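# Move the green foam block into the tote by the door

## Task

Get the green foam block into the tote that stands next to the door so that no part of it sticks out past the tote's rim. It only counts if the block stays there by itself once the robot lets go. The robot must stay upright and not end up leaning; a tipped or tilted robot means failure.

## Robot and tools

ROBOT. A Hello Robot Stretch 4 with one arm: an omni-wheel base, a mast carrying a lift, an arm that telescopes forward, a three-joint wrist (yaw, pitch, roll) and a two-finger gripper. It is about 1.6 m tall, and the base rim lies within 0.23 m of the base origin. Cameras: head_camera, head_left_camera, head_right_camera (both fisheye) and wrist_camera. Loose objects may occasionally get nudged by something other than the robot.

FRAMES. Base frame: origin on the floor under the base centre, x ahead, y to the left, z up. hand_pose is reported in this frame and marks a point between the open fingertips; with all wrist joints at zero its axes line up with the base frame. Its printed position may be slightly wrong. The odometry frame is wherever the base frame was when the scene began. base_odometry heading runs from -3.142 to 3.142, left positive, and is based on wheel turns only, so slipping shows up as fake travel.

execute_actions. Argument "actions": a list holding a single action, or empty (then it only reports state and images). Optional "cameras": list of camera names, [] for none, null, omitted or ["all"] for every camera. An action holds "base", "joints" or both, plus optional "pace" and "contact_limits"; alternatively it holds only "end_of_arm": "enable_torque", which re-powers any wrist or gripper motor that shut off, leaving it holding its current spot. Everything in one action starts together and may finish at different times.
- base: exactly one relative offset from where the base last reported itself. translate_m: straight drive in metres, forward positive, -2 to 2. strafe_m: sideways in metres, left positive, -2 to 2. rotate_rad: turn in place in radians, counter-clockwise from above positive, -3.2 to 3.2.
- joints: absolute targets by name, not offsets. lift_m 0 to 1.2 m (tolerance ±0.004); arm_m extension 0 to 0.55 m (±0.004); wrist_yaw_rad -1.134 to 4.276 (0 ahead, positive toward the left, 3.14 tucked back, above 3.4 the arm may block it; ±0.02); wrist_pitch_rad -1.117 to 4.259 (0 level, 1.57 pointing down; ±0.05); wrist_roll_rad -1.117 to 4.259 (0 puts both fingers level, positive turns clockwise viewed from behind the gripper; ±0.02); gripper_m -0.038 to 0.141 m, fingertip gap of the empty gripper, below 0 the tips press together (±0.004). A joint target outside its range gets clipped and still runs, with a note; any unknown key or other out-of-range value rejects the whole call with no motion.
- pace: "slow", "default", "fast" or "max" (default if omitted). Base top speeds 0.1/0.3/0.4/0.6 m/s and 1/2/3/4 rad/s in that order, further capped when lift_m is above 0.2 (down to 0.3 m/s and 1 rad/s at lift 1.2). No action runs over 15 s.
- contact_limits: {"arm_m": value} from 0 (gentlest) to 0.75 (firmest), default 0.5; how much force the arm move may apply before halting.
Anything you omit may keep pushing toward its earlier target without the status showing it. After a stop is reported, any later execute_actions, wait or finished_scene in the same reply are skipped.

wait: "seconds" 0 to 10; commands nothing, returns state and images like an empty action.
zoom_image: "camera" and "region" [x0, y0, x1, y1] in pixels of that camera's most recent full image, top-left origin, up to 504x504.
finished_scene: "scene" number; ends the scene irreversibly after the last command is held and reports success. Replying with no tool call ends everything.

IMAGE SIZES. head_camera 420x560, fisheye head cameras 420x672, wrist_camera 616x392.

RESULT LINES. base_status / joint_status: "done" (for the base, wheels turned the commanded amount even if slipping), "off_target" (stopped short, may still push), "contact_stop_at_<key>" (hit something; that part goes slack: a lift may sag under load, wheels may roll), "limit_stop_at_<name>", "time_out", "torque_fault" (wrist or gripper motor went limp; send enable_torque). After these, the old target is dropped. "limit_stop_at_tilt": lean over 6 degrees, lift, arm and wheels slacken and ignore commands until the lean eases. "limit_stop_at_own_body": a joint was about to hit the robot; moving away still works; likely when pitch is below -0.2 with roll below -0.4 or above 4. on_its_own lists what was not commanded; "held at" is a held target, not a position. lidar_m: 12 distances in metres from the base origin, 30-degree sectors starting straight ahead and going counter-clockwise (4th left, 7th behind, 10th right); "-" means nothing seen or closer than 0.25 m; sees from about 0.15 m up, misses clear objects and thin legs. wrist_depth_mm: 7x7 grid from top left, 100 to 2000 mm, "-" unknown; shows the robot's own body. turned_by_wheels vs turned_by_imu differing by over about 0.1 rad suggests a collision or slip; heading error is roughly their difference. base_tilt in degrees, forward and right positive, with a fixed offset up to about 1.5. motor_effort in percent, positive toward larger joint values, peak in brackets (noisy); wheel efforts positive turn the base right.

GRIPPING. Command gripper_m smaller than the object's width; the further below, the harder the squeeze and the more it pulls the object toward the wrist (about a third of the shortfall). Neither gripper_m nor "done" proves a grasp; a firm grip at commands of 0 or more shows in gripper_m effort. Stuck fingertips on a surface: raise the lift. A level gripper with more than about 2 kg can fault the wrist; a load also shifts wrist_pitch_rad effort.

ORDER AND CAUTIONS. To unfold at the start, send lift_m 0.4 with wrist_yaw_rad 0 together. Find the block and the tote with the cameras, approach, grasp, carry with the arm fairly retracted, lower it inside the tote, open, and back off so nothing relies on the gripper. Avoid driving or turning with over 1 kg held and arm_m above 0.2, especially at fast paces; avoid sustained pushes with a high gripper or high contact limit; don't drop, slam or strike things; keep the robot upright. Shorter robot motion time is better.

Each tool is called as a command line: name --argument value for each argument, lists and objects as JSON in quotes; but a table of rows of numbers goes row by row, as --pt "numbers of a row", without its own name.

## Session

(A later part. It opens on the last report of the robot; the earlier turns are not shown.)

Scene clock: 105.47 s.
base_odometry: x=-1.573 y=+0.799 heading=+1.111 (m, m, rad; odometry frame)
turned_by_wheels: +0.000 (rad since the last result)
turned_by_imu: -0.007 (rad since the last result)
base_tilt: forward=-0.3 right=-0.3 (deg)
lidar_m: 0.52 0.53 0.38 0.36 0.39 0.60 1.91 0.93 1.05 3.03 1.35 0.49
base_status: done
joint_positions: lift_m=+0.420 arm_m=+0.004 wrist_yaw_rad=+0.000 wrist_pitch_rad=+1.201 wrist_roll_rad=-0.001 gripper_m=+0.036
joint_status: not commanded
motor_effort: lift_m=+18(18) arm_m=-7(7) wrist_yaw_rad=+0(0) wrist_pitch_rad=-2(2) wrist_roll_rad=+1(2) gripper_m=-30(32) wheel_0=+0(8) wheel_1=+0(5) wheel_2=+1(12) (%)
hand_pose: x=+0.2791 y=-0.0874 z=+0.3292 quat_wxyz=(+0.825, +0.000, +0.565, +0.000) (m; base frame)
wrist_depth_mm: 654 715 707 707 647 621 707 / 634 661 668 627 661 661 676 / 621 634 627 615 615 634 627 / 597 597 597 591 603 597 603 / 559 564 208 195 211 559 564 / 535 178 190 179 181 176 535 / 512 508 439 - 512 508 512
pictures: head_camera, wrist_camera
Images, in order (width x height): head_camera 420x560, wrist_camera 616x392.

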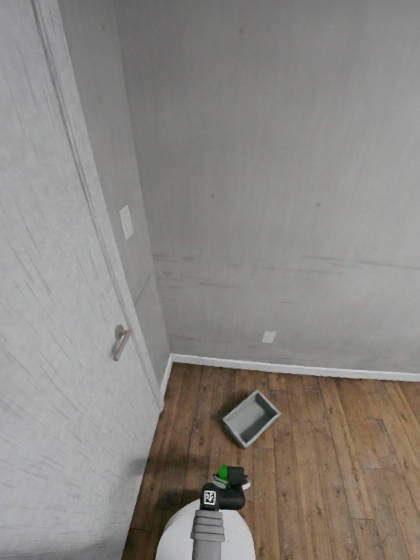

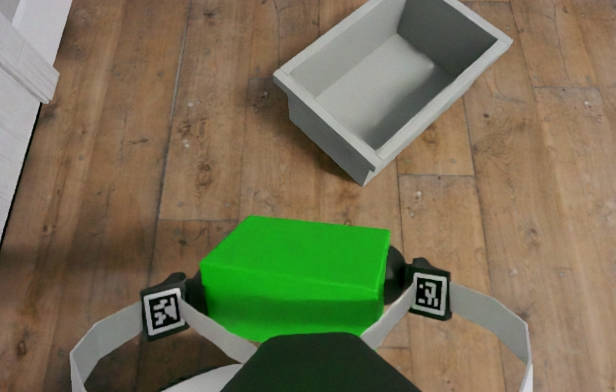

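execute_actions --actions '[{"base": {"rotate_rad": -0.19}, "joints": {"arm_m": 0.48, "wrist_pitch_rad": 1.57, "wrist_roll_rad": -0.95, "lift_m": 0.35}, "pace": "fast"}]' --cameras '["head_camera", "wrist_camera"]'

Scene clock: 115.80 s.
base_odometry: x=-1.573 y=+0.799 heading=+0.920 (m, m, rad; odometry frame)
turned_by_wheels: -0.190 (rad since the last result)
turned_by_imu: -0.188 (rad since the last result)
base_tilt: forward=-0.1 right=-0.3 (deg)
lidar_m: 0.46 0.58 0.41 0.36 0.38 0.49 1.07 0.96 0.90 1.82 1.62 0.60
base_status: done
joint_positions: lift_m=+0.350 arm_m=+0.479 wrist_yaw_rad=+0.000 wrist_pitch_rad=+1.570 wrist_roll_rad=-0.950 gripper_m=+0.036
joint_status: all done
motor_effort: lift_m=+16(21) arm_m=+7(8) wrist_yaw_rad=-1(2) wrist_pitch_rad=+2(3) wrist_roll_rad=-1(7) gripper_m=-31(30) wheel_0=+0(9) wheel_1=-2(5) wheel_2=-1(6) (%)
hand_pose: x=+0.6499 y=-0.0874 z=+0.2399 quat_wxyz=(+0.629, -0.324, +0.628, +0.323) (m; base frame)
wrist_depth_mm: 452 459 459 459 462 466 427 / 459 459 459 459 462 466 462 / 455 459 462 466 462 466 469 / 462 462 462 462 466 469 469 / 462 462 209 195 211 466 473 / 466 177 190 178 182 176 473 / 469 466 345 - 362 477 473
pictures: head_camera, wrist_camera
Images, in order (width x height): head_camera 420x560, wrist_camera 616x392.

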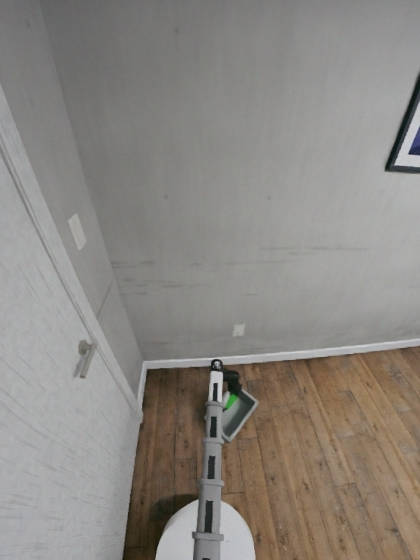

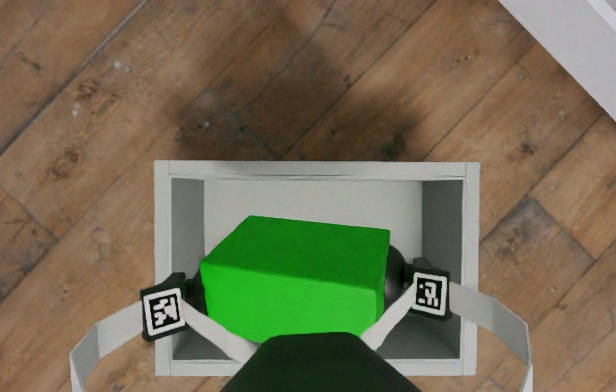

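execute_actions --actions '[{"base": {"rotate_rad": -0.03}, "joints": {"lift_m": 0.145}, "pace": "fast"}]' --cameras '["wrist_camera"]'

Scene clock: 121.43 s.
base_odometry: x=-1.573 y=+0.799 heading=+0.891 (m, m, rad; odometry frame)
turned_by_wheels: -0.030 (rad since the last result)
turned_by_imu: -0.029 (rad since the last result)
base_tilt: forward=-0.2 right=-0.4 (deg)
lidar_m: 0.57 0.60 0.41 0.35 0.35 0.49 0.97 0.95 0.92 1.76 1.74 0.61
base_status: done
joint_positions: lift_m=+0.145 arm_m=+0.479 wrist_yaw_rad=+0.000 wrist_pitch_rad=+1.570 wrist_roll_rad=-0.950 gripper_m=+0.036
joint_status: all done
motor_effort: lift_m=+15(16) arm_m=+7(7) wrist_yaw_rad=+0(1) wrist_pitch_rad=+2(2) wrist_roll_rad=-1(1) gripper_m=-29(27) wheel_0=+1(9) wheel_1=+1(5) wheel_2=+2(7) (%)
hand_pose: x=+0.6499 y=-0.0874 z=+0.0351 quat_wxyz=(+0.629, -0.324, +0.629, +0.323) (m; base frame)
wrist_depth_mm: 252 254 255 256 257 258 258 / 136 136 136 137 138 138 139 / 169 180 187 197 206 216 192 / 189 253 254 256 256 257 203 / 187 254 208 195 209 258 204 / 186 178 190 178 181 177 204 / 172 256 256 - 258 259 205
pictures: wrist_camera
Images, in order (width x height): wrist_camera 616x392.

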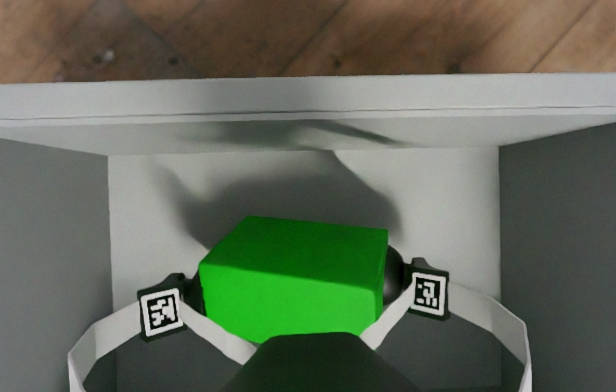

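execute_actions --actions '[{"joints": {"gripper_m": 0.12}}]' --cameras '["wrist_camera"]'

execute_actions --actions '[{"joints": {"lift_m": 0.3}, "pace": "max"}]' --cameras '["wrist_camera", "head_camera"]'

Scene clock: 126.20 s.
base_odometry: x=-1.573 y=+0.799 heading=+0.891 (m, m, rad; odometry frame)
turned_by_wheels: +0.000 (rad since the last result)
turned_by_imu: +0.000 (rad since the last result)
base_tilt: forward=-0.3 right=-0.4 (deg)
lidar_m: 0.56 0.59 0.44 0.35 0.35 0.50 1.01 0.96 0.88 1.72 1.70 0.63
base_status: not commanded
joint_positions: lift_m=+0.145 arm_m=+0.479 wrist_yaw_rad=+0.000 wrist_pitch_rad=+1.570 wrist_roll_rad=-0.950 gripper_m=+0.120
joint_status: all done
motor_effort: lift_m=+16(16) arm_m=+7(7) wrist_yaw_rad=-1(1) wrist_pitch_rad=+3(6) wrist_roll_rad=+0(1) gripper_m=+2(27) wheel_0=+1(1) wheel_1=+1(1) wheel_2=+2(2) (%)
hand_pose: x=+0.6501 y=-0.0874 z=+0.0350 quat_wxyz=(+0.629, -0.324, +0.628, +0.323) (m; base frame)
wrist_depth_mm: 252 253 255 255 255 257 257 / 135 135 136 136 137 137 138 / 168 179 188 197 206 216 193 / 188 253 253 255 256 255 204 / 186 253 219 195 200 256 205 / 185 244 195 195 196 251 206 / 183 255 255 - 258 259 206
pictures: wrist_camera
Images, in order (width x height): wrist_camera 616x392.

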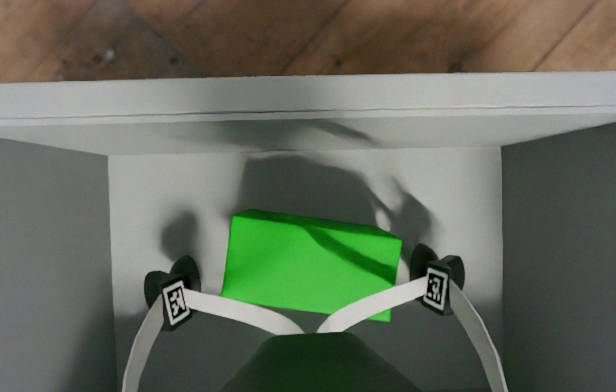

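Scene clock: 127.27 s.
base_odometry: x=-1.573 y=+0.799 heading=+0.891 (m, m, rad; odometry frame)
turned_by_wheels: +0.000 (rad since the last result)
turned_by_imu: +0.000 (rad since the last result)
base_tilt: forward=-0.2 right=-0.3 (deg)
lidar_m: 0.46 0.60 0.42 0.36 0.37 0.48 1.02 0.91 0.88 1.71 1.77 0.65
base_status: not commanded
joint_positions: lift_m=+0.300 arm_m=+0.479 wrist_yaw_rad=+0.000 wrist_pitch_rad=+1.570 wrist_roll_rad=-0.950 gripper_m=+0.120
joint_status: all done
motor_effort: lift_m=+20(22) arm_m=+7(7) wrist_yaw_rad=-1(1) wrist_pitch_rad=+1(3) wrist_roll_rad=-1(1) gripper_m=+1(0) wheel_0=+1(0) wheel_1=+1(1) wheel_2=+1(2) (%)
hand_pose: x=+0.6500 y=-0.0874 z=+0.1896 quat_wxyz=(+0.629, -0.324, +0.629, +0.323) (m; base frame)
wrist_depth_mm: 404 407 407 407 413 415 413 / 407 407 410 410 413 413 415 / 407 410 345 375 404 413 415 / 407 336 410 410 413 359 418 / 410 332 410 351 415 330 418 / 413 293 377 415 368 298 421 / 413 327 306 - 319 315 424
pictures: head_camera, wrist_camera
Images, in order (width x height): head_camera 420x560, wrist_camera 616x392.

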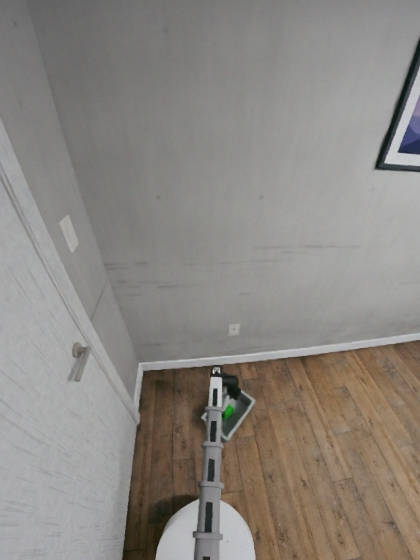

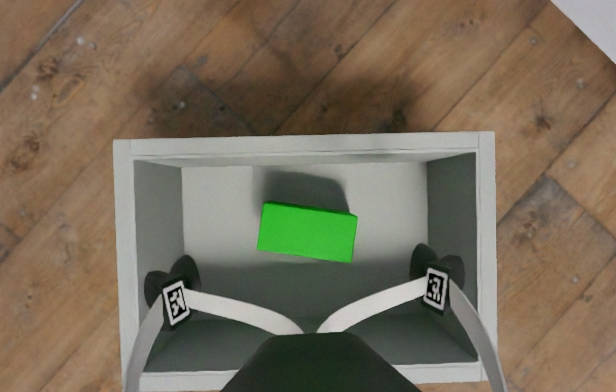

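finished_scene --scene 1

The scene is finished: the task was done.


## Next scene

The same job, from a new start.

execute_actions --actions '[]'

Scene clock: 0.00 s.
base_odometry: x=+0.000 y=+0.000 heading=+0.000 (m, m, rad; odometry frame)
turned_by_wheels: +0.000 (rad since the last result)
turned_by_imu: +0.000 (rad since the last result)
base_tilt: forward=-0.3 right=-0.3 (deg)
lidar_m: 1.04 1.06 1.44 1.62 0.97 0.66 0.61 0.65 0.90 1.25 1.29 1.12
base_status: not commanded
joint_positions: lift_m=+0.277 arm_m=+0.003 wrist_yaw_rad=+3.202 wrist_pitch_rad=-0.004 wrist_roll_rad=+0.000 gripper_m=+0.057
joint_status: not commanded
motor_effort: lift_m=+18 arm_m=+0 wrist_yaw_rad=+0 wrist_pitch_rad=-6 wrist_roll_rad=+0 gripper_m=-6 wheel_0=+0 wheel_1=+0 wheel_2=+0 (%)
hand_pose: x=-0.1196 y=+0.0698 z=+0.4559 quat_wxyz=(-0.030, +0.002, +0.000, +1.000) (m; base frame)
wrist_depth_mm: - 134 133 759 750 750 750 / - - 133 759 750 750 750 / - 110 134 759 768 750 759 / - 132 161 768 759 759 759 / 199 759 768 768 768 768 759 / 206 778 195 768 768 768 759 / 204 778 778 - 759 759 768
pictures: head_camera, head_left_camera, head_right_camera, wrist_camera
Images, in order (width x height): head_camera 420x560, head_left_camera 420x672, head_right_camera 420x672, wrist_camera 616x392.

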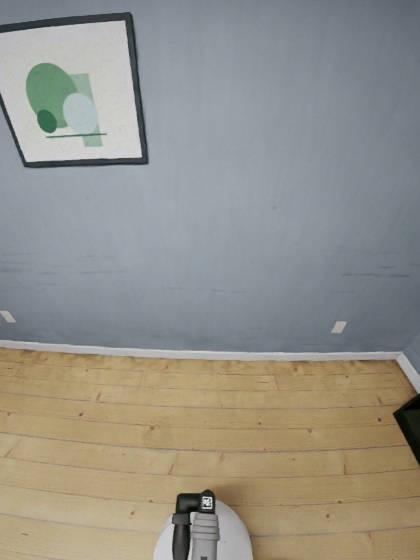

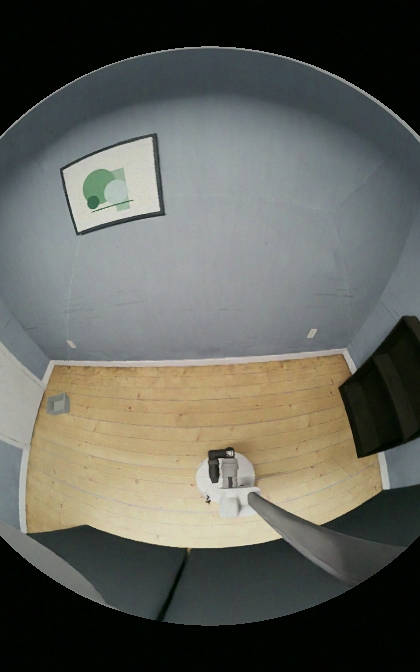

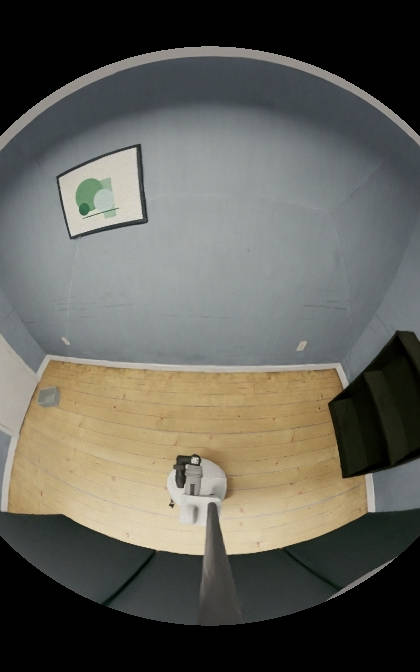

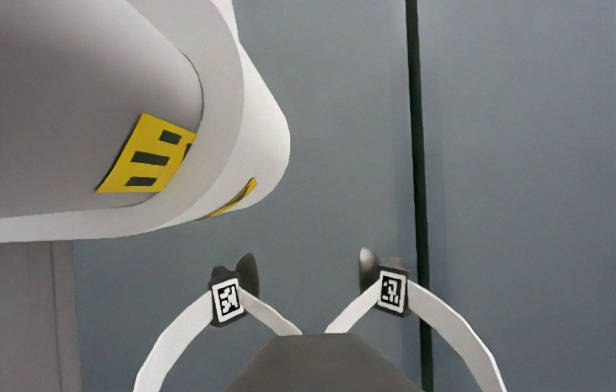

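zoom_image --camera "head_right_camera" --region '[300, 300, 420, 520]'

zoom_image --camera "head_left_camera" --region '[0, 330, 200, 600]'

Region (300, 300, 420, 520) of head_right_camera's 420x672 image, scaled by 2.291, with more detail than that image has; it fills the left 275 columns of this view, and the rest is white.

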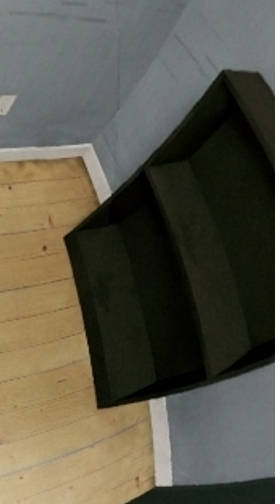

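Region (0, 330, 200, 600) of head_left_camera's 420x672 image, scaled by 1.867, with more detail than that image has; it fills the left 373 columns of this view, and the rest is white.

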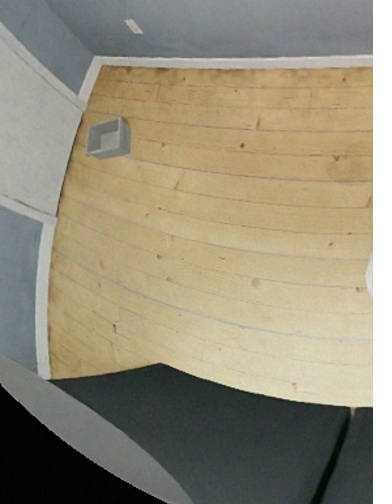

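execute_actions --actions '[{"base": {"strafe_m": 1.6}, "joints": {"wrist_yaw_rad": 3.0}, "pace": "max"}]'

Scene clock: 13.90 s.
base_odometry: x=+0.000 y=+1.600 heading=+0.000 (m, m, rad; odometry frame)
turned_by_wheels: +0.000 (rad since the last result)
turned_by_imu: +0.001 (rad since the last result)
base_tilt: forward=-0.2 right=-0.2 (deg)
lidar_m: 0.36 0.34 0.57 0.52 0.56 0.79 1.91 0.80 1.00 2.42 1.46 1.04
base_status: done
joint_positions: lift_m=+0.277 arm_m=+0.003 wrist_yaw_rad=+3.000 wrist_pitch_rad=-0.004 wrist_roll_rad=+0.000 gripper_m=+0.057
joint_status: all done
motor_effort: lift_m=+19(18) arm_m=+0(0) wrist_yaw_rad=-1(8) wrist_pitch_rad=-5(5) wrist_roll_rad=+0(0) gripper_m=-2(4) wheel_0=+1(14) wheel_1=+0(13) wheel_2=+0(0) (%)
hand_pose: x=-0.0997 y=+0.1272 z=+0.4559 quat_wxyz=(+0.071, +0.002, +0.000, +0.998) (m; base frame)
wrist_depth_mm: 137 240 - - 1118 732 569 / 114 141 - - 1138 741 564 / 116 141 - - 1160 759 569 / 135 179 - - 1205 759 569 / 831 - - - 1042 768 574 / 866 1661 195 1576 991 741 580 / 854 1042 1098 - 1042 707 591
pictures: head_camera, head_left_camera, head_right_camera, wrist_camera
Images, in order (width x height): head_camera 420x560, head_left_camera 420x672, head_right_camera 420x672, wrist_camera 616x392.

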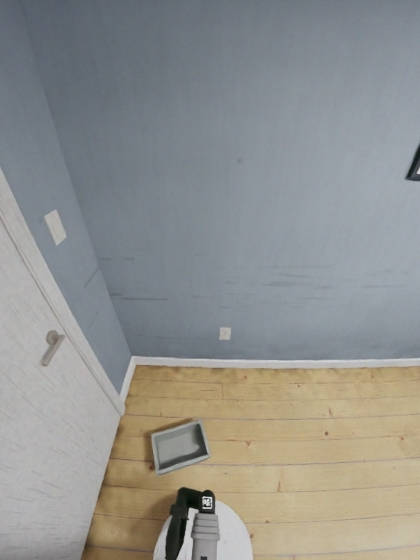

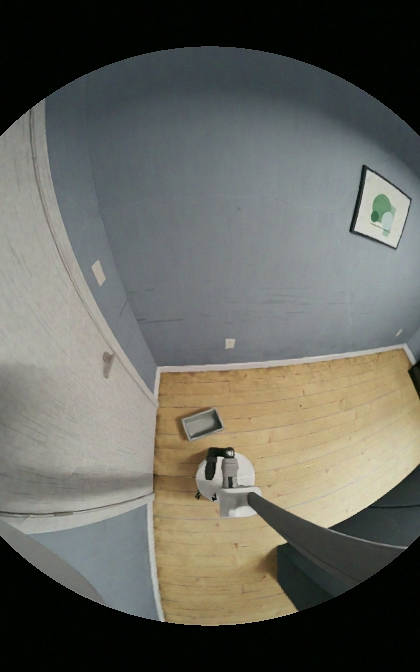

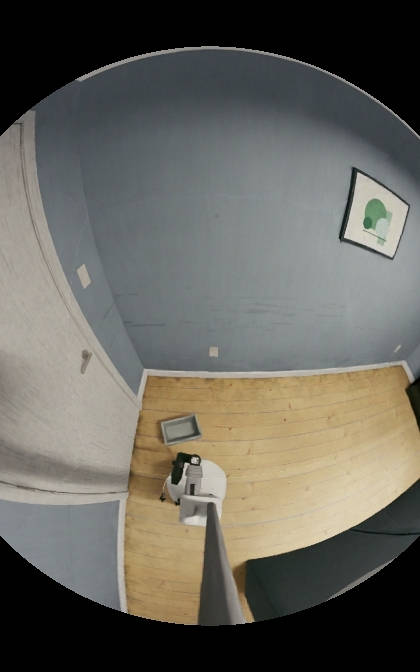

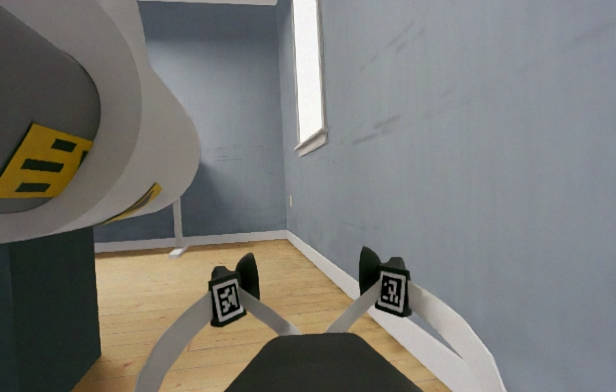

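execute_actions --actions '[{"base": {"translate_m": -1.78}, "joints": {"wrist_yaw_rad": -0.6, "lift_m": 0.5, "gripper_m": 0.14}, "pace": "max"}]'

Scene clock: 21.07 s.
base_odometry: x=-1.780 y=+1.600 heading=+0.000 (m, m, rad; odometry frame)
turned_by_wheels: +0.000 (rad since the last result)
turned_by_imu: +0.008 (rad since the last result)
base_tilt: forward=-0.2 right=-0.3 (deg)
lidar_m: 2.08 0.74 0.53 0.46 0.47 0.65 1.74 1.25 1.70 2.44 0.86 0.71
base_status: done
joint_positions: lift_m=+0.500 arm_m=+0.003 wrist_yaw_rad=-0.600 wrist_pitch_rad=-0.004 wrist_roll_rad=+0.000 gripper_m=+0.140
joint_status: all done
motor_effort: lift_m=+19(24) arm_m=+0(0) wrist_yaw_rad=+0(5) wrist_pitch_rad=-5(6) wrist_roll_rad=+0(0) gripper_m=-1(2) wheel_0=+1(8) wheel_1=+1(10) wheel_2=-1(13) (%)
hand_pose: x=+0.3624 y=-0.2350 z=+0.6792 quat_wxyz=(+0.955, -0.001, -0.002, -0.295) (m; base frame)
wrist_depth_mm: - - 768 569 1229 1205 1281 / - - 778 569 854 931 1118 / - - 798 574 1308 1229 1281 / - - 809 580 1308 1229 1098 / - - 831 591 1060 991 1118 / - 1921 741 549 654 1160 1098 / 1537 1618 1397 - 1336 1182 1118
pictures: head_camera, head_left_camera, head_right_camera, wrist_camera
Images, in order (width x height): head_camera 420x560, head_left_camera 420x672, head_right_camera 420x672, wrist_camera 616x392.

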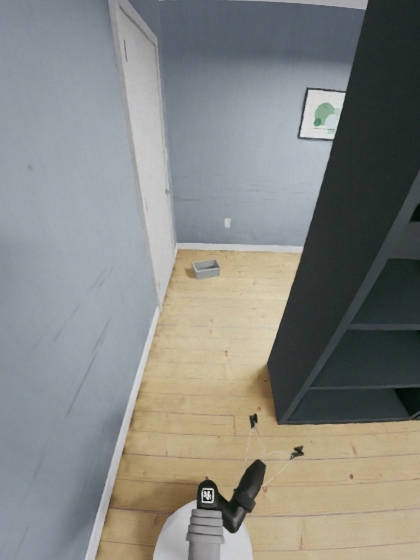

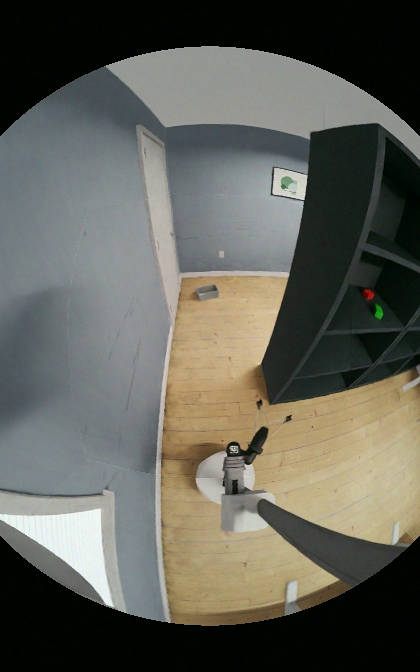

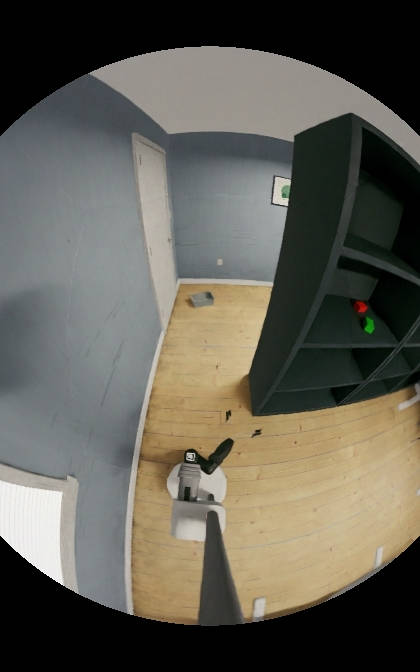

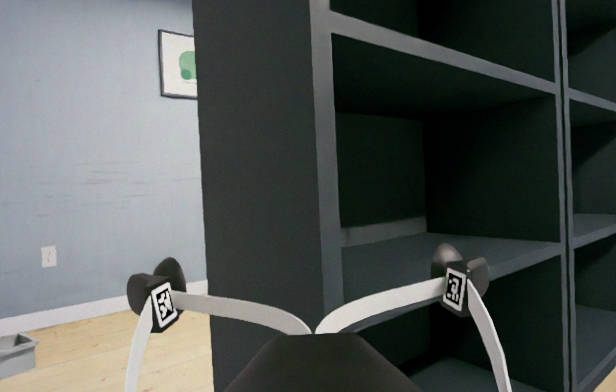

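zoom_image --camera "head_right_camera" --region '[280, 230, 420, 400]'

Region (280, 230, 420, 400) of head_right_camera's 420x672 image, scaled by 2.965, with more detail than that image has; it fills the left 415 columns of this view, and the rest is white.

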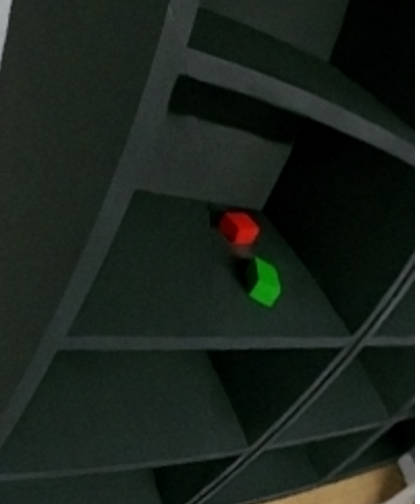

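execute_actions --actions '[{"base": {"strafe_m": -0.88}, "joints": {"wrist_yaw_rad": 0, "lift_m": 0.94, "wrist_pitch_rad": 0.4}, "pace": "max"}]' --cameras '["head_camera", "wrist_camera"]'

Scene clock: 32.13 s.
base_odometry: x=-1.780 y=+0.720 heading=+0.000 (m, m, rad; odometry frame)
turned_by_wheels: +0.000 (rad since the last result)
turned_by_imu: -0.002 (rad since the last result)
base_tilt: forward=-0.2 right=-0.3 (deg)
lidar_m: 0.57 0.62 1.44 1.34 1.38 1.23 1.15 1.18 1.67 1.56 0.91 0.65
base_status: done
joint_positions: lift_m=+0.940 arm_m=+0.003 wrist_yaw_rad=+0.000 wrist_pitch_rad=+0.402 wrist_roll_rad=+0.000 gripper_m=+0.140
joint_status: all done
motor_effort: lift_m=+19(29) arm_m=+0(0) wrist_yaw_rad=+1(7) wrist_pitch_rad=-4(6) wrist_roll_rad=+0(0) gripper_m=+3(1) wheel_0=-2(17) wheel_1=+0(12) wheel_2=-1(1) (%)
hand_pose: x=+0.4391 y=-0.0875 z=+1.0053 quat_wxyz=(+0.980, +0.000, +0.200, +0.000) (m; base frame)
wrist_depth_mm: 715 732 750 750 768 640 462 / 741 778 788 798 788 654 469 / 597 574 549 488 517 500 449 / 404 407 413 415 421 597 449 / 707 931 960 976 991 609 488 / 707 820 820 878 798 585 525 / 691 741 750 - 750 668 559
pictures: head_camera, wrist_camera
Images, in order (width x height): head_camera 420x560, wrist_camera 616x392.

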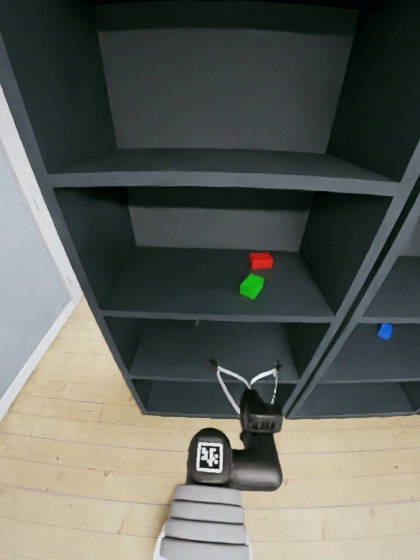

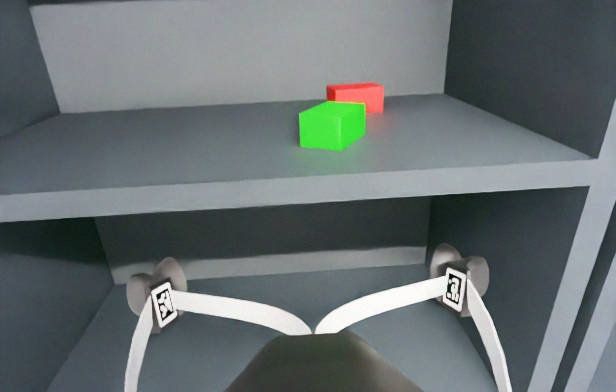

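execute_actions --actions '[{"base": {"strafe_m": 0.06}, "joints": {"wrist_yaw_rad": -0.4, "lift_m": 0.955, "arm_m": 0.28}, "pace": "fast", "contact_limits": {"arm_m": 0.25}}]' --cameras '["head_camera", "wrist_camera"]'

Scene clock: 41.63 s.
base_odometry: x=-1.780 y=+0.780 heading=+0.000 (m, m, rad; odometry frame)
turned_by_wheels: +0.000 (rad since the last result)
turned_by_imu: +0.000 (rad since the last result)
base_tilt: forward=-0.2 right=-0.2 (deg)
lidar_m: 0.58 0.61 1.37 1.27 1.34 1.23 1.15 1.23 1.75 1.60 0.91 0.62
base_status: done
joint_positions: lift_m=+0.955 arm_m=+0.279 wrist_yaw_rad=-0.400 wrist_pitch_rad=+0.402 wrist_roll_rad=+0.000 gripper_m=+0.140
joint_status: all done
motor_effort: lift_m=+20(26) arm_m=+8(9) wrist_yaw_rad=+0(3) wrist_pitch_rad=-5(5) wrist_roll_rad=-1(0) gripper_m=+0(1) wheel_0=-1(10) wheel_1=-1(8) wheel_2=+0(2) (%)
contact_limits: arm_m 0.25
hand_pose: x=+0.6601 y=-0.1839 z=+1.0202 quat_wxyz=(+0.960, +0.039, +0.196, -0.195) (m; base frame)
wrist_depth_mm: 455 496 544 597 530 407 340 / 473 517 574 634 559 421 349 / 496 535 508 525 530 442 362 / 418 407 353 343 382 375 351 / 310 304 285 282 290 283 309 / 245 224 222 236 234 282 399 / 203 200 200 - 640 521 430
pictures: head_camera, wrist_camera
Images, in order (width x height): head_camera 420x560, wrist_camera 616x392.

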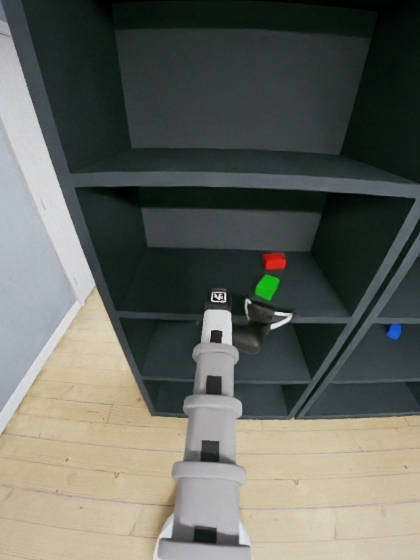

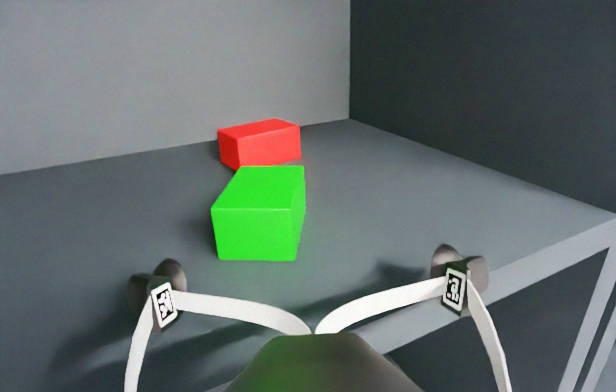

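execute_actions --actions '[{"joints": {"lift_m": 0.949, "arm_m": 0.385}, "pace": "fast", "contact_limits": {"arm_m": 0.25}}]' --cameras '["wrist_camera"]'

Scene clock: 45.00 s.
base_odometry: x=-1.780 y=+0.780 heading=+0.000 (m, m, rad; odometry frame)
turned_by_wheels: +0.000 (rad since the last result)
turned_by_imu: +0.000 (rad since the last result)
base_tilt: forward=-0.2 right=-0.4 (deg)
lidar_m: 0.58 0.61 1.39 1.27 1.30 1.23 1.15 1.22 1.75 1.63 0.92 0.63
base_status: not commanded
joint_positions: lift_m=+0.949 arm_m=+0.384 wrist_yaw_rad=-0.400 wrist_pitch_rad=+0.402 wrist_roll_rad=+0.000 gripper_m=+0.140
joint_status: all done
motor_effort: lift_m=+16(18) arm_m=+8(9) wrist_yaw_rad=+1(2) wrist_pitch_rad=-4(5) wrist_roll_rad=-1(0) gripper_m=-2(1) wheel_0=-1(1) wheel_1=-1(1) wheel_2=-1(1) (%)
contact_limits: arm_m 0.25
hand_pose: x=+0.7649 y=-0.1840 z=+1.0146 quat_wxyz=(+0.960, +0.039, +0.196, -0.195) (m; base frame)
wrist_depth_mm: 375 410 452 492 521 404 334 / 392 427 469 525 544 418 345 / 410 449 488 404 521 436 357 / 404 394 382 364 368 362 347 / 298 294 290 204 279 274 272 / 237 216 213 179 193 208 220 / 196 194 194 - 195 186 185
pictures: wrist_camera
Images, in order (width x height): wrist_camera 616x392.

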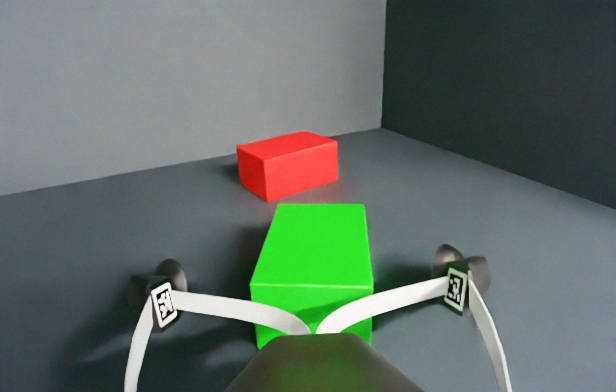

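execute_actions --actions '[{"joints": {"gripper_m": 0.012}}]' --cameras '["wrist_camera"]'

Scene clock: 48.40 s.
base_odometry: x=-1.780 y=+0.780 heading=+0.000 (m, m, rad; odometry frame)
turned_by_wheels: +0.000 (rad since the last result)
turned_by_imu: +0.000 (rad since the last result)
base_tilt: forward=-0.2 right=-0.2 (deg)
lidar_m: 0.58 0.63 1.38 1.25 1.30 1.23 1.18 1.19 1.75 1.61 0.92 0.62
base_status: not commanded
joint_positions: lift_m=+0.949 arm_m=+0.384 wrist_yaw_rad=-0.400 wrist_pitch_rad=+0.402 wrist_roll_rad=+0.000 gripper_m=+0.012
joint_status: all done
motor_effort: lift_m=+16(16) arm_m=+8(8) wrist_yaw_rad=+0(1) wrist_pitch_rad=-5(5) wrist_roll_rad=+0(0) gripper_m=-23(23) wheel_0=-1(1) wheel_1=-1(1) wheel_2=+0(0) (%)
hand_pose: x=+0.7651 y=-0.1839 z=+1.0145 quat_wxyz=(+0.960, +0.039, +0.196, -0.195) (m; base frame)
wrist_depth_mm: 375 407 445 500 521 404 336 / 392 424 473 525 549 418 347 / 407 449 480 402 521 436 359 / 402 392 382 368 368 362 347 / 297 293 289 196 277 274 271 / 236 234 178 169 182 207 220 / 196 186 192 - 193 181 184
pictures: wrist_camera
Images, in order (width x height): wrist_camera 616x392.

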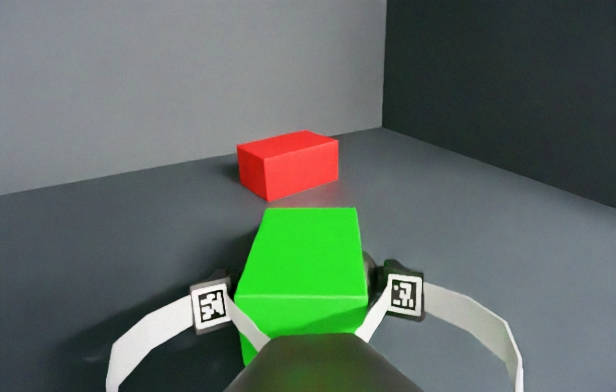

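execute_actions --actions '[{"base": {"strafe_m": 0.87}, "joints": {"lift_m": 0.975, "arm_m": 0.005}, "pace": "max"}]' --cameras '["head_camera", "wrist_camera"]'

Scene clock: 57.07 s.
base_odometry: x=-1.780 y=+1.650 heading=+0.000 (m, m, rad; odometry frame)
turned_by_wheels: +0.000 (rad since the last result)
turned_by_imu: +0.001 (rad since the last result)
base_tilt: forward=-0.3 right=-0.3 (deg)
lidar_m: 2.01 0.67 0.46 0.42 0.42 0.60 1.64 1.30 1.69 2.49 0.86 0.74
base_status: done
joint_positions: lift_m=+0.975 arm_m=+0.006 wrist_yaw_rad=-0.400 wrist_pitch_rad=+0.403 wrist_roll_rad=+0.000 gripper_m=+0.012
joint_status: all done
motor_effort: lift_m=+20(24) arm_m=-8(8) wrist_yaw_rad=+1(1) wrist_pitch_rad=-7(6) wrist_roll_rad=+0(0) gripper_m=-24(23) wheel_0=+1(12) wheel_1=+0(9) wheel_2=-1(1) (%)
hand_pose: x=+0.3877 y=-0.1839 z=+1.0401 quat_wxyz=(+0.960, +0.040, +0.196, -0.195) (m; base frame)
wrist_depth_mm: 1921 - - 778 535 1078 1118 / - - - 831 564 976 1025 / - - - 878 597 615 732 / - - - 904 627 1308 1229 / - - - 196 609 1098 1098 / 1618 1708 179 169 183 866 1205 / 1397 1366 1430 - 741 1205 1281
pictures: head_camera, wrist_camera
Images, in order (width x height): head_camera 420x560, wrist_camera 616x392.

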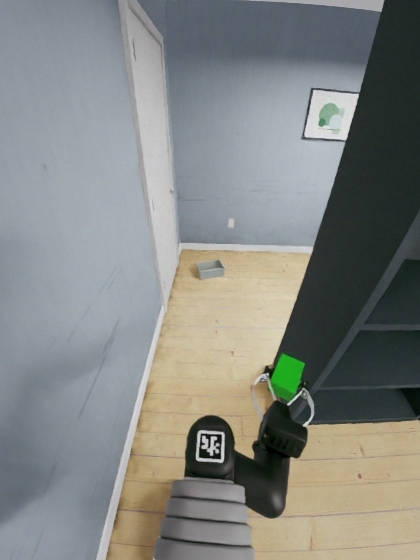

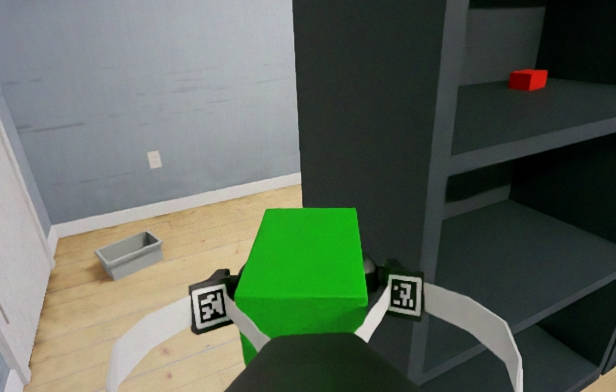

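execute_actions --actions '[{"base": {"translate_m": 1.7}, "joints": {"lift_m": 0.36, "arm_m": 0.45, "wrist_yaw_rad": 0, "wrist_pitch_rad": 1.85}, "pace": "max"}]' --cameras '["head_camera", "wrist_camera"]'

Scene clock: 70.80 s.
base_odometry: x=-0.080 y=+1.650 heading=+0.000 (m, m, rad; odometry frame)
turned_by_wheels: +0.000 (rad since the last result)
turned_by_imu: -0.007 (rad since the last result)
base_tilt: forward=-0.2 right=-0.3 (deg)
lidar_m: 0.43 0.40 0.49 0.48 0.50 0.71 1.77 0.76 0.89 2.16 1.58 1.12
base_status: done
joint_positions: lift_m=+0.360 arm_m=+0.449 wrist_yaw_rad=+0.000 wrist_pitch_rad=+1.849 wrist_roll_rad=+0.000 gripper_m=+0.012
joint_status: all done
motor_effort: lift_m=+17(23) arm_m=+7(11) wrist_yaw_rad=-1(11) wrist_pitch_rad=+3(10) wrist_roll_rad=+0(0) gripper_m=-24(25) wheel_0=+2(6) wheel_1=+0(3) wheel_2=+2(9) (%)
hand_pose: x=+0.5403 y=-0.0874 z=+0.2609 quat_wxyz=(+0.602, +0.000, +0.798, +0.000) (m; base frame)
wrist_depth_mm: 413 418 415 418 421 424 427 / 430 430 433 436 439 445 445 / 442 452 449 459 462 459 466 / 462 469 469 473 484 484 492 / 466 492 418 197 500 512 512 / 421 397 178 169 182 530 544 / 549 549 554 - 559 569 574
pictures: head_camera, wrist_camera
Images, in order (width x height): head_camera 420x560, wrist_camera 616x392.

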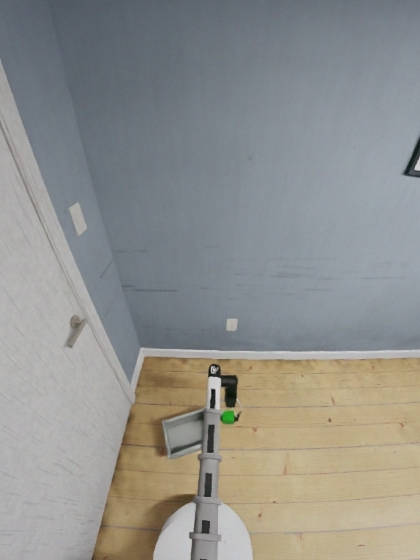

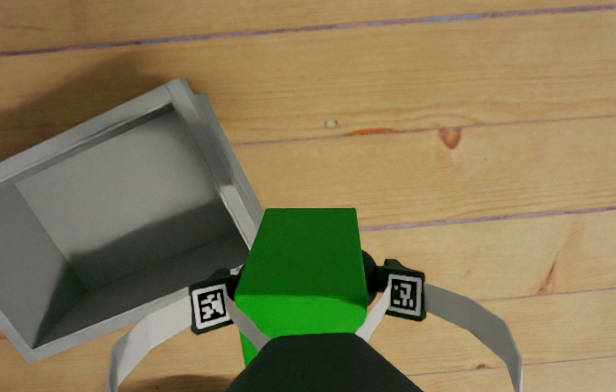

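execute_actions --actions '[{"base": {"rotate_rad": 0.45}, "joints": {"lift_m": 0.3, "arm_m": 0.415}, "pace": "fast"}]' --cameras '["head_camera", "wrist_camera"]'

Scene clock: 75.17 s.
base_odometry: x=-0.080 y=+1.650 heading=+0.450 (m, m, rad; odometry frame)
turned_by_wheels: +0.450 (rad since the last result)
turned_by_imu: +0.444 (rad since the last result)
base_tilt: forward=-0.3 right=-0.2 (deg)
lidar_m: 0.40 0.53 0.47 0.48 0.69 1.44 0.75 0.82 1.73 1.74 1.14 0.45
base_status: done
joint_positions: lift_m=+0.300 arm_m=+0.416 wrist_yaw_rad=+0.000 wrist_pitch_rad=+1.849 wrist_roll_rad=+0.000 gripper_m=+0.012
joint_status: all done
motor_effort: lift_m=+16(20) arm_m=-8(7) wrist_yaw_rad=+0(0) wrist_pitch_rad=+3(3) wrist_roll_rad=+0(0) gripper_m=-20(23) wheel_0=+2(10) wheel_1=-1(4) wheel_2=+2(8) (%)
hand_pose: x=+0.5080 y=-0.0874 z=+0.2010 quat_wxyz=(+0.602, +0.000, +0.798, +0.000) (m; base frame)
wrist_depth_mm: 357 362 364 366 366 368 373 / 375 373 373 377 377 384 384 / 392 387 389 397 399 314 407 / 410 404 407 410 415 332 427 / 430 427 379 196 427 353 445 / 452 449 179 169 182 325 473 / 480 477 480 - 488 496 500
pictures: head_camera, wrist_camera
Images, in order (width x height): head_camera 420x560, wrist_camera 616x392.

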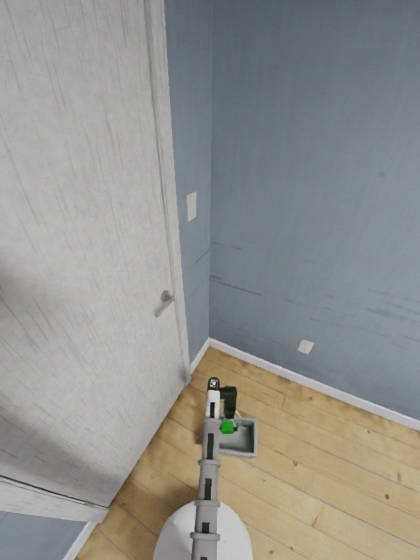

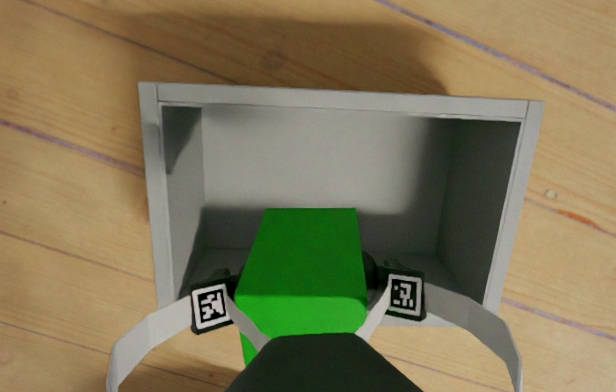

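execute_actions --actions '[{"base": {"rotate_rad": -0.045}, "joints": {"lift_m": 0.168}, "pace": "fast"}]' --cameras '["wrist_camera"]'

Scene clock: 84.40 s.
base_odometry: x=-0.080 y=+1.650 heading=+0.405 (m, m, rad; odometry frame)
turned_by_wheels: -0.045 (rad since the last result)
turned_by_imu: -0.045 (rad since the last result)
base_tilt: forward=-0.3 right=-0.3 (deg)
lidar_m: 0.43 0.55 0.48 0.48 0.66 1.29 0.77 0.77 1.59 1.88 1.17 0.43
base_status: done
joint_positions: lift_m=+0.168 arm_m=+0.416 wrist_yaw_rad=+0.000 wrist_pitch_rad=+1.849 wrist_roll_rad=+0.000 gripper_m=+0.012
joint_status: all done
motor_effort: lift_m=+17(21) arm_m=-8(8) wrist_yaw_rad=-1(1) wrist_pitch_rad=+3(3) wrist_roll_rad=-1(0) gripper_m=-26(26) wheel_0=-2(5) wheel_1=+1(0) wheel_2=-1(7) (%)
hand_pose: x=+0.5080 y=-0.0874 z=+0.0690 quat_wxyz=(+0.602, +0.000, +0.798, +0.000) (m; base frame)
wrist_depth_mm: 240 243 244 245 247 247 248 / 246 248 250 252 252 255 255 / 167 244 263 264 266 249 196 / 183 267 274 274 278 274 206 / 182 281 285 196 287 285 207 / 182 242 178 169 182 236 206 / 181 237 258 - 267 247 207
pictures: wrist_camera
Images, in order (width x height): wrist_camera 616x392.

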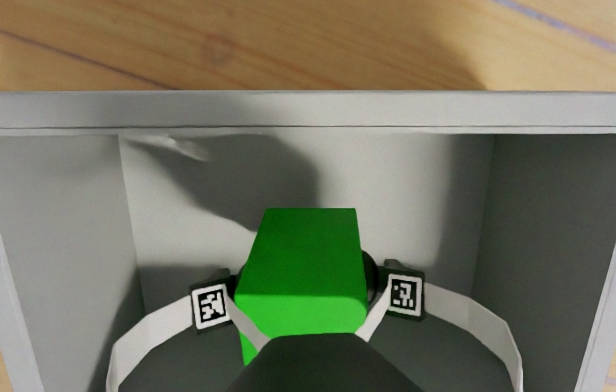

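execute_actions --actions '[{"joints": {"lift_m": 0.158, "gripper_m": 0.1}}]' --cameras '["wrist_camera"]'

execute_actions --actions '[{"joints": {"lift_m": 0.3}, "pace": "max"}]' --cameras '["wrist_camera", "head_camera"]'

Scene clock: 88.47 s.
base_odometry: x=-0.080 y=+1.650 heading=+0.405 (m, m, rad; odometry frame)
turned_by_wheels: +0.000 (rad since the last result)
turned_by_imu: +0.000 (rad since the last result)
base_tilt: forward=-0.1 right=-0.2 (deg)
lidar_m: 0.45 0.55 0.46 0.48 0.63 1.28 0.76 0.77 1.56 1.84 1.17 0.41
base_status: not commanded
joint_positions: lift_m=+0.158 arm_m=+0.416 wrist_yaw_rad=+0.000 wrist_pitch_rad=+1.849 wrist_roll_rad=+0.000 gripper_m=+0.100
joint_status: all done
motor_effort: lift_m=+16(22) arm_m=-8(8) wrist_yaw_rad=-1(1) wrist_pitch_rad=+2(2) wrist_roll_rad=+0(0) gripper_m=+0(27) wheel_0=-2(2) wheel_1=+1(1) wheel_2=-1(1) (%)
hand_pose: x=+0.5080 y=-0.0874 z=+0.0590 quat_wxyz=(+0.602, +0.000, +0.798, +0.000) (m; base frame)
wrist_depth_mm: 231 233 234 236 237 238 239 / 237 239 241 241 243 244 247 / 167 244 253 253 255 249 196 / 183 259 265 262 267 266 206 / 182 271 276 193 222 277 207 / 182 260 200 188 195 250 206 / 181 241 257 - 267 247 206
pictures: wrist_camera
Images, in order (width x height): wrist_camera 616x392.

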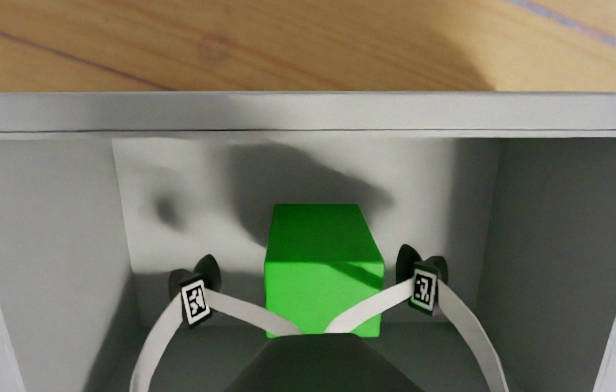

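Scene clock: 89.50 s.
base_odometry: x=-0.080 y=+1.650 heading=+0.405 (m, m, rad; odometry frame)
turned_by_wheels: +0.000 (rad since the last result)
turned_by_imu: +0.000 (rad since the last result)
base_tilt: forward=-0.3 right=-0.2 (deg)
lidar_m: 0.42 0.54 0.47 0.47 0.64 1.28 0.77 0.79 1.57 1.86 1.16 0.43
base_status: not commanded
joint_positions: lift_m=+0.300 arm_m=+0.416 wrist_yaw_rad=+0.000 wrist_pitch_rad=+1.849 wrist_roll_rad=+0.000 gripper_m=+0.100
joint_status: all done
motor_effort: lift_m=+19(26) arm_m=-7(8) wrist_yaw_rad=+0(0) wrist_pitch_rad=+4(3) wrist_roll_rad=-1(0) gripper_m=+1(4) wheel_0=-2(2) wheel_1=+1(1) wheel_2=-1(2) (%)
hand_pose: x=+0.5079 y=-0.0874 z=+0.2008 quat_wxyz=(+0.602, +0.000, +0.798, +0.000) (m; base frame)
wrist_depth_mm: 357 362 362 366 368 370 373 / 375 370 370 375 377 379 389 / 392 334 394 397 399 327 407 / 410 330 413 325 415 355 424 / 430 364 424 399 397 357 449 / 452 445 199 327 329 459 473 / 477 473 480 - 488 492 500
pictures: head_camera, wrist_camera
Images, in order (width x height): head_camera 420x560, wrist_camera 616x392.

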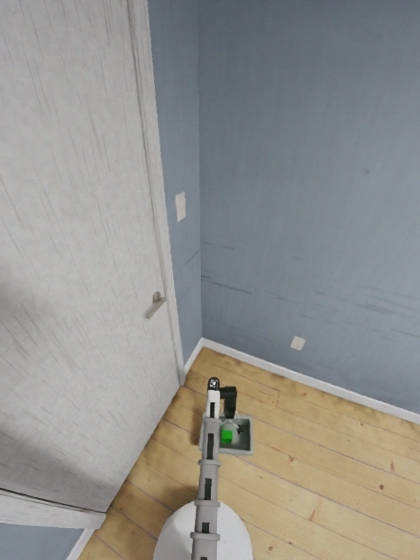

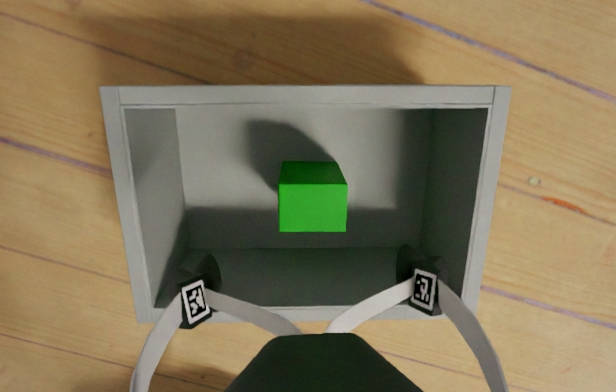

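finished_scene --scene 2

The scene is finished: the task was done.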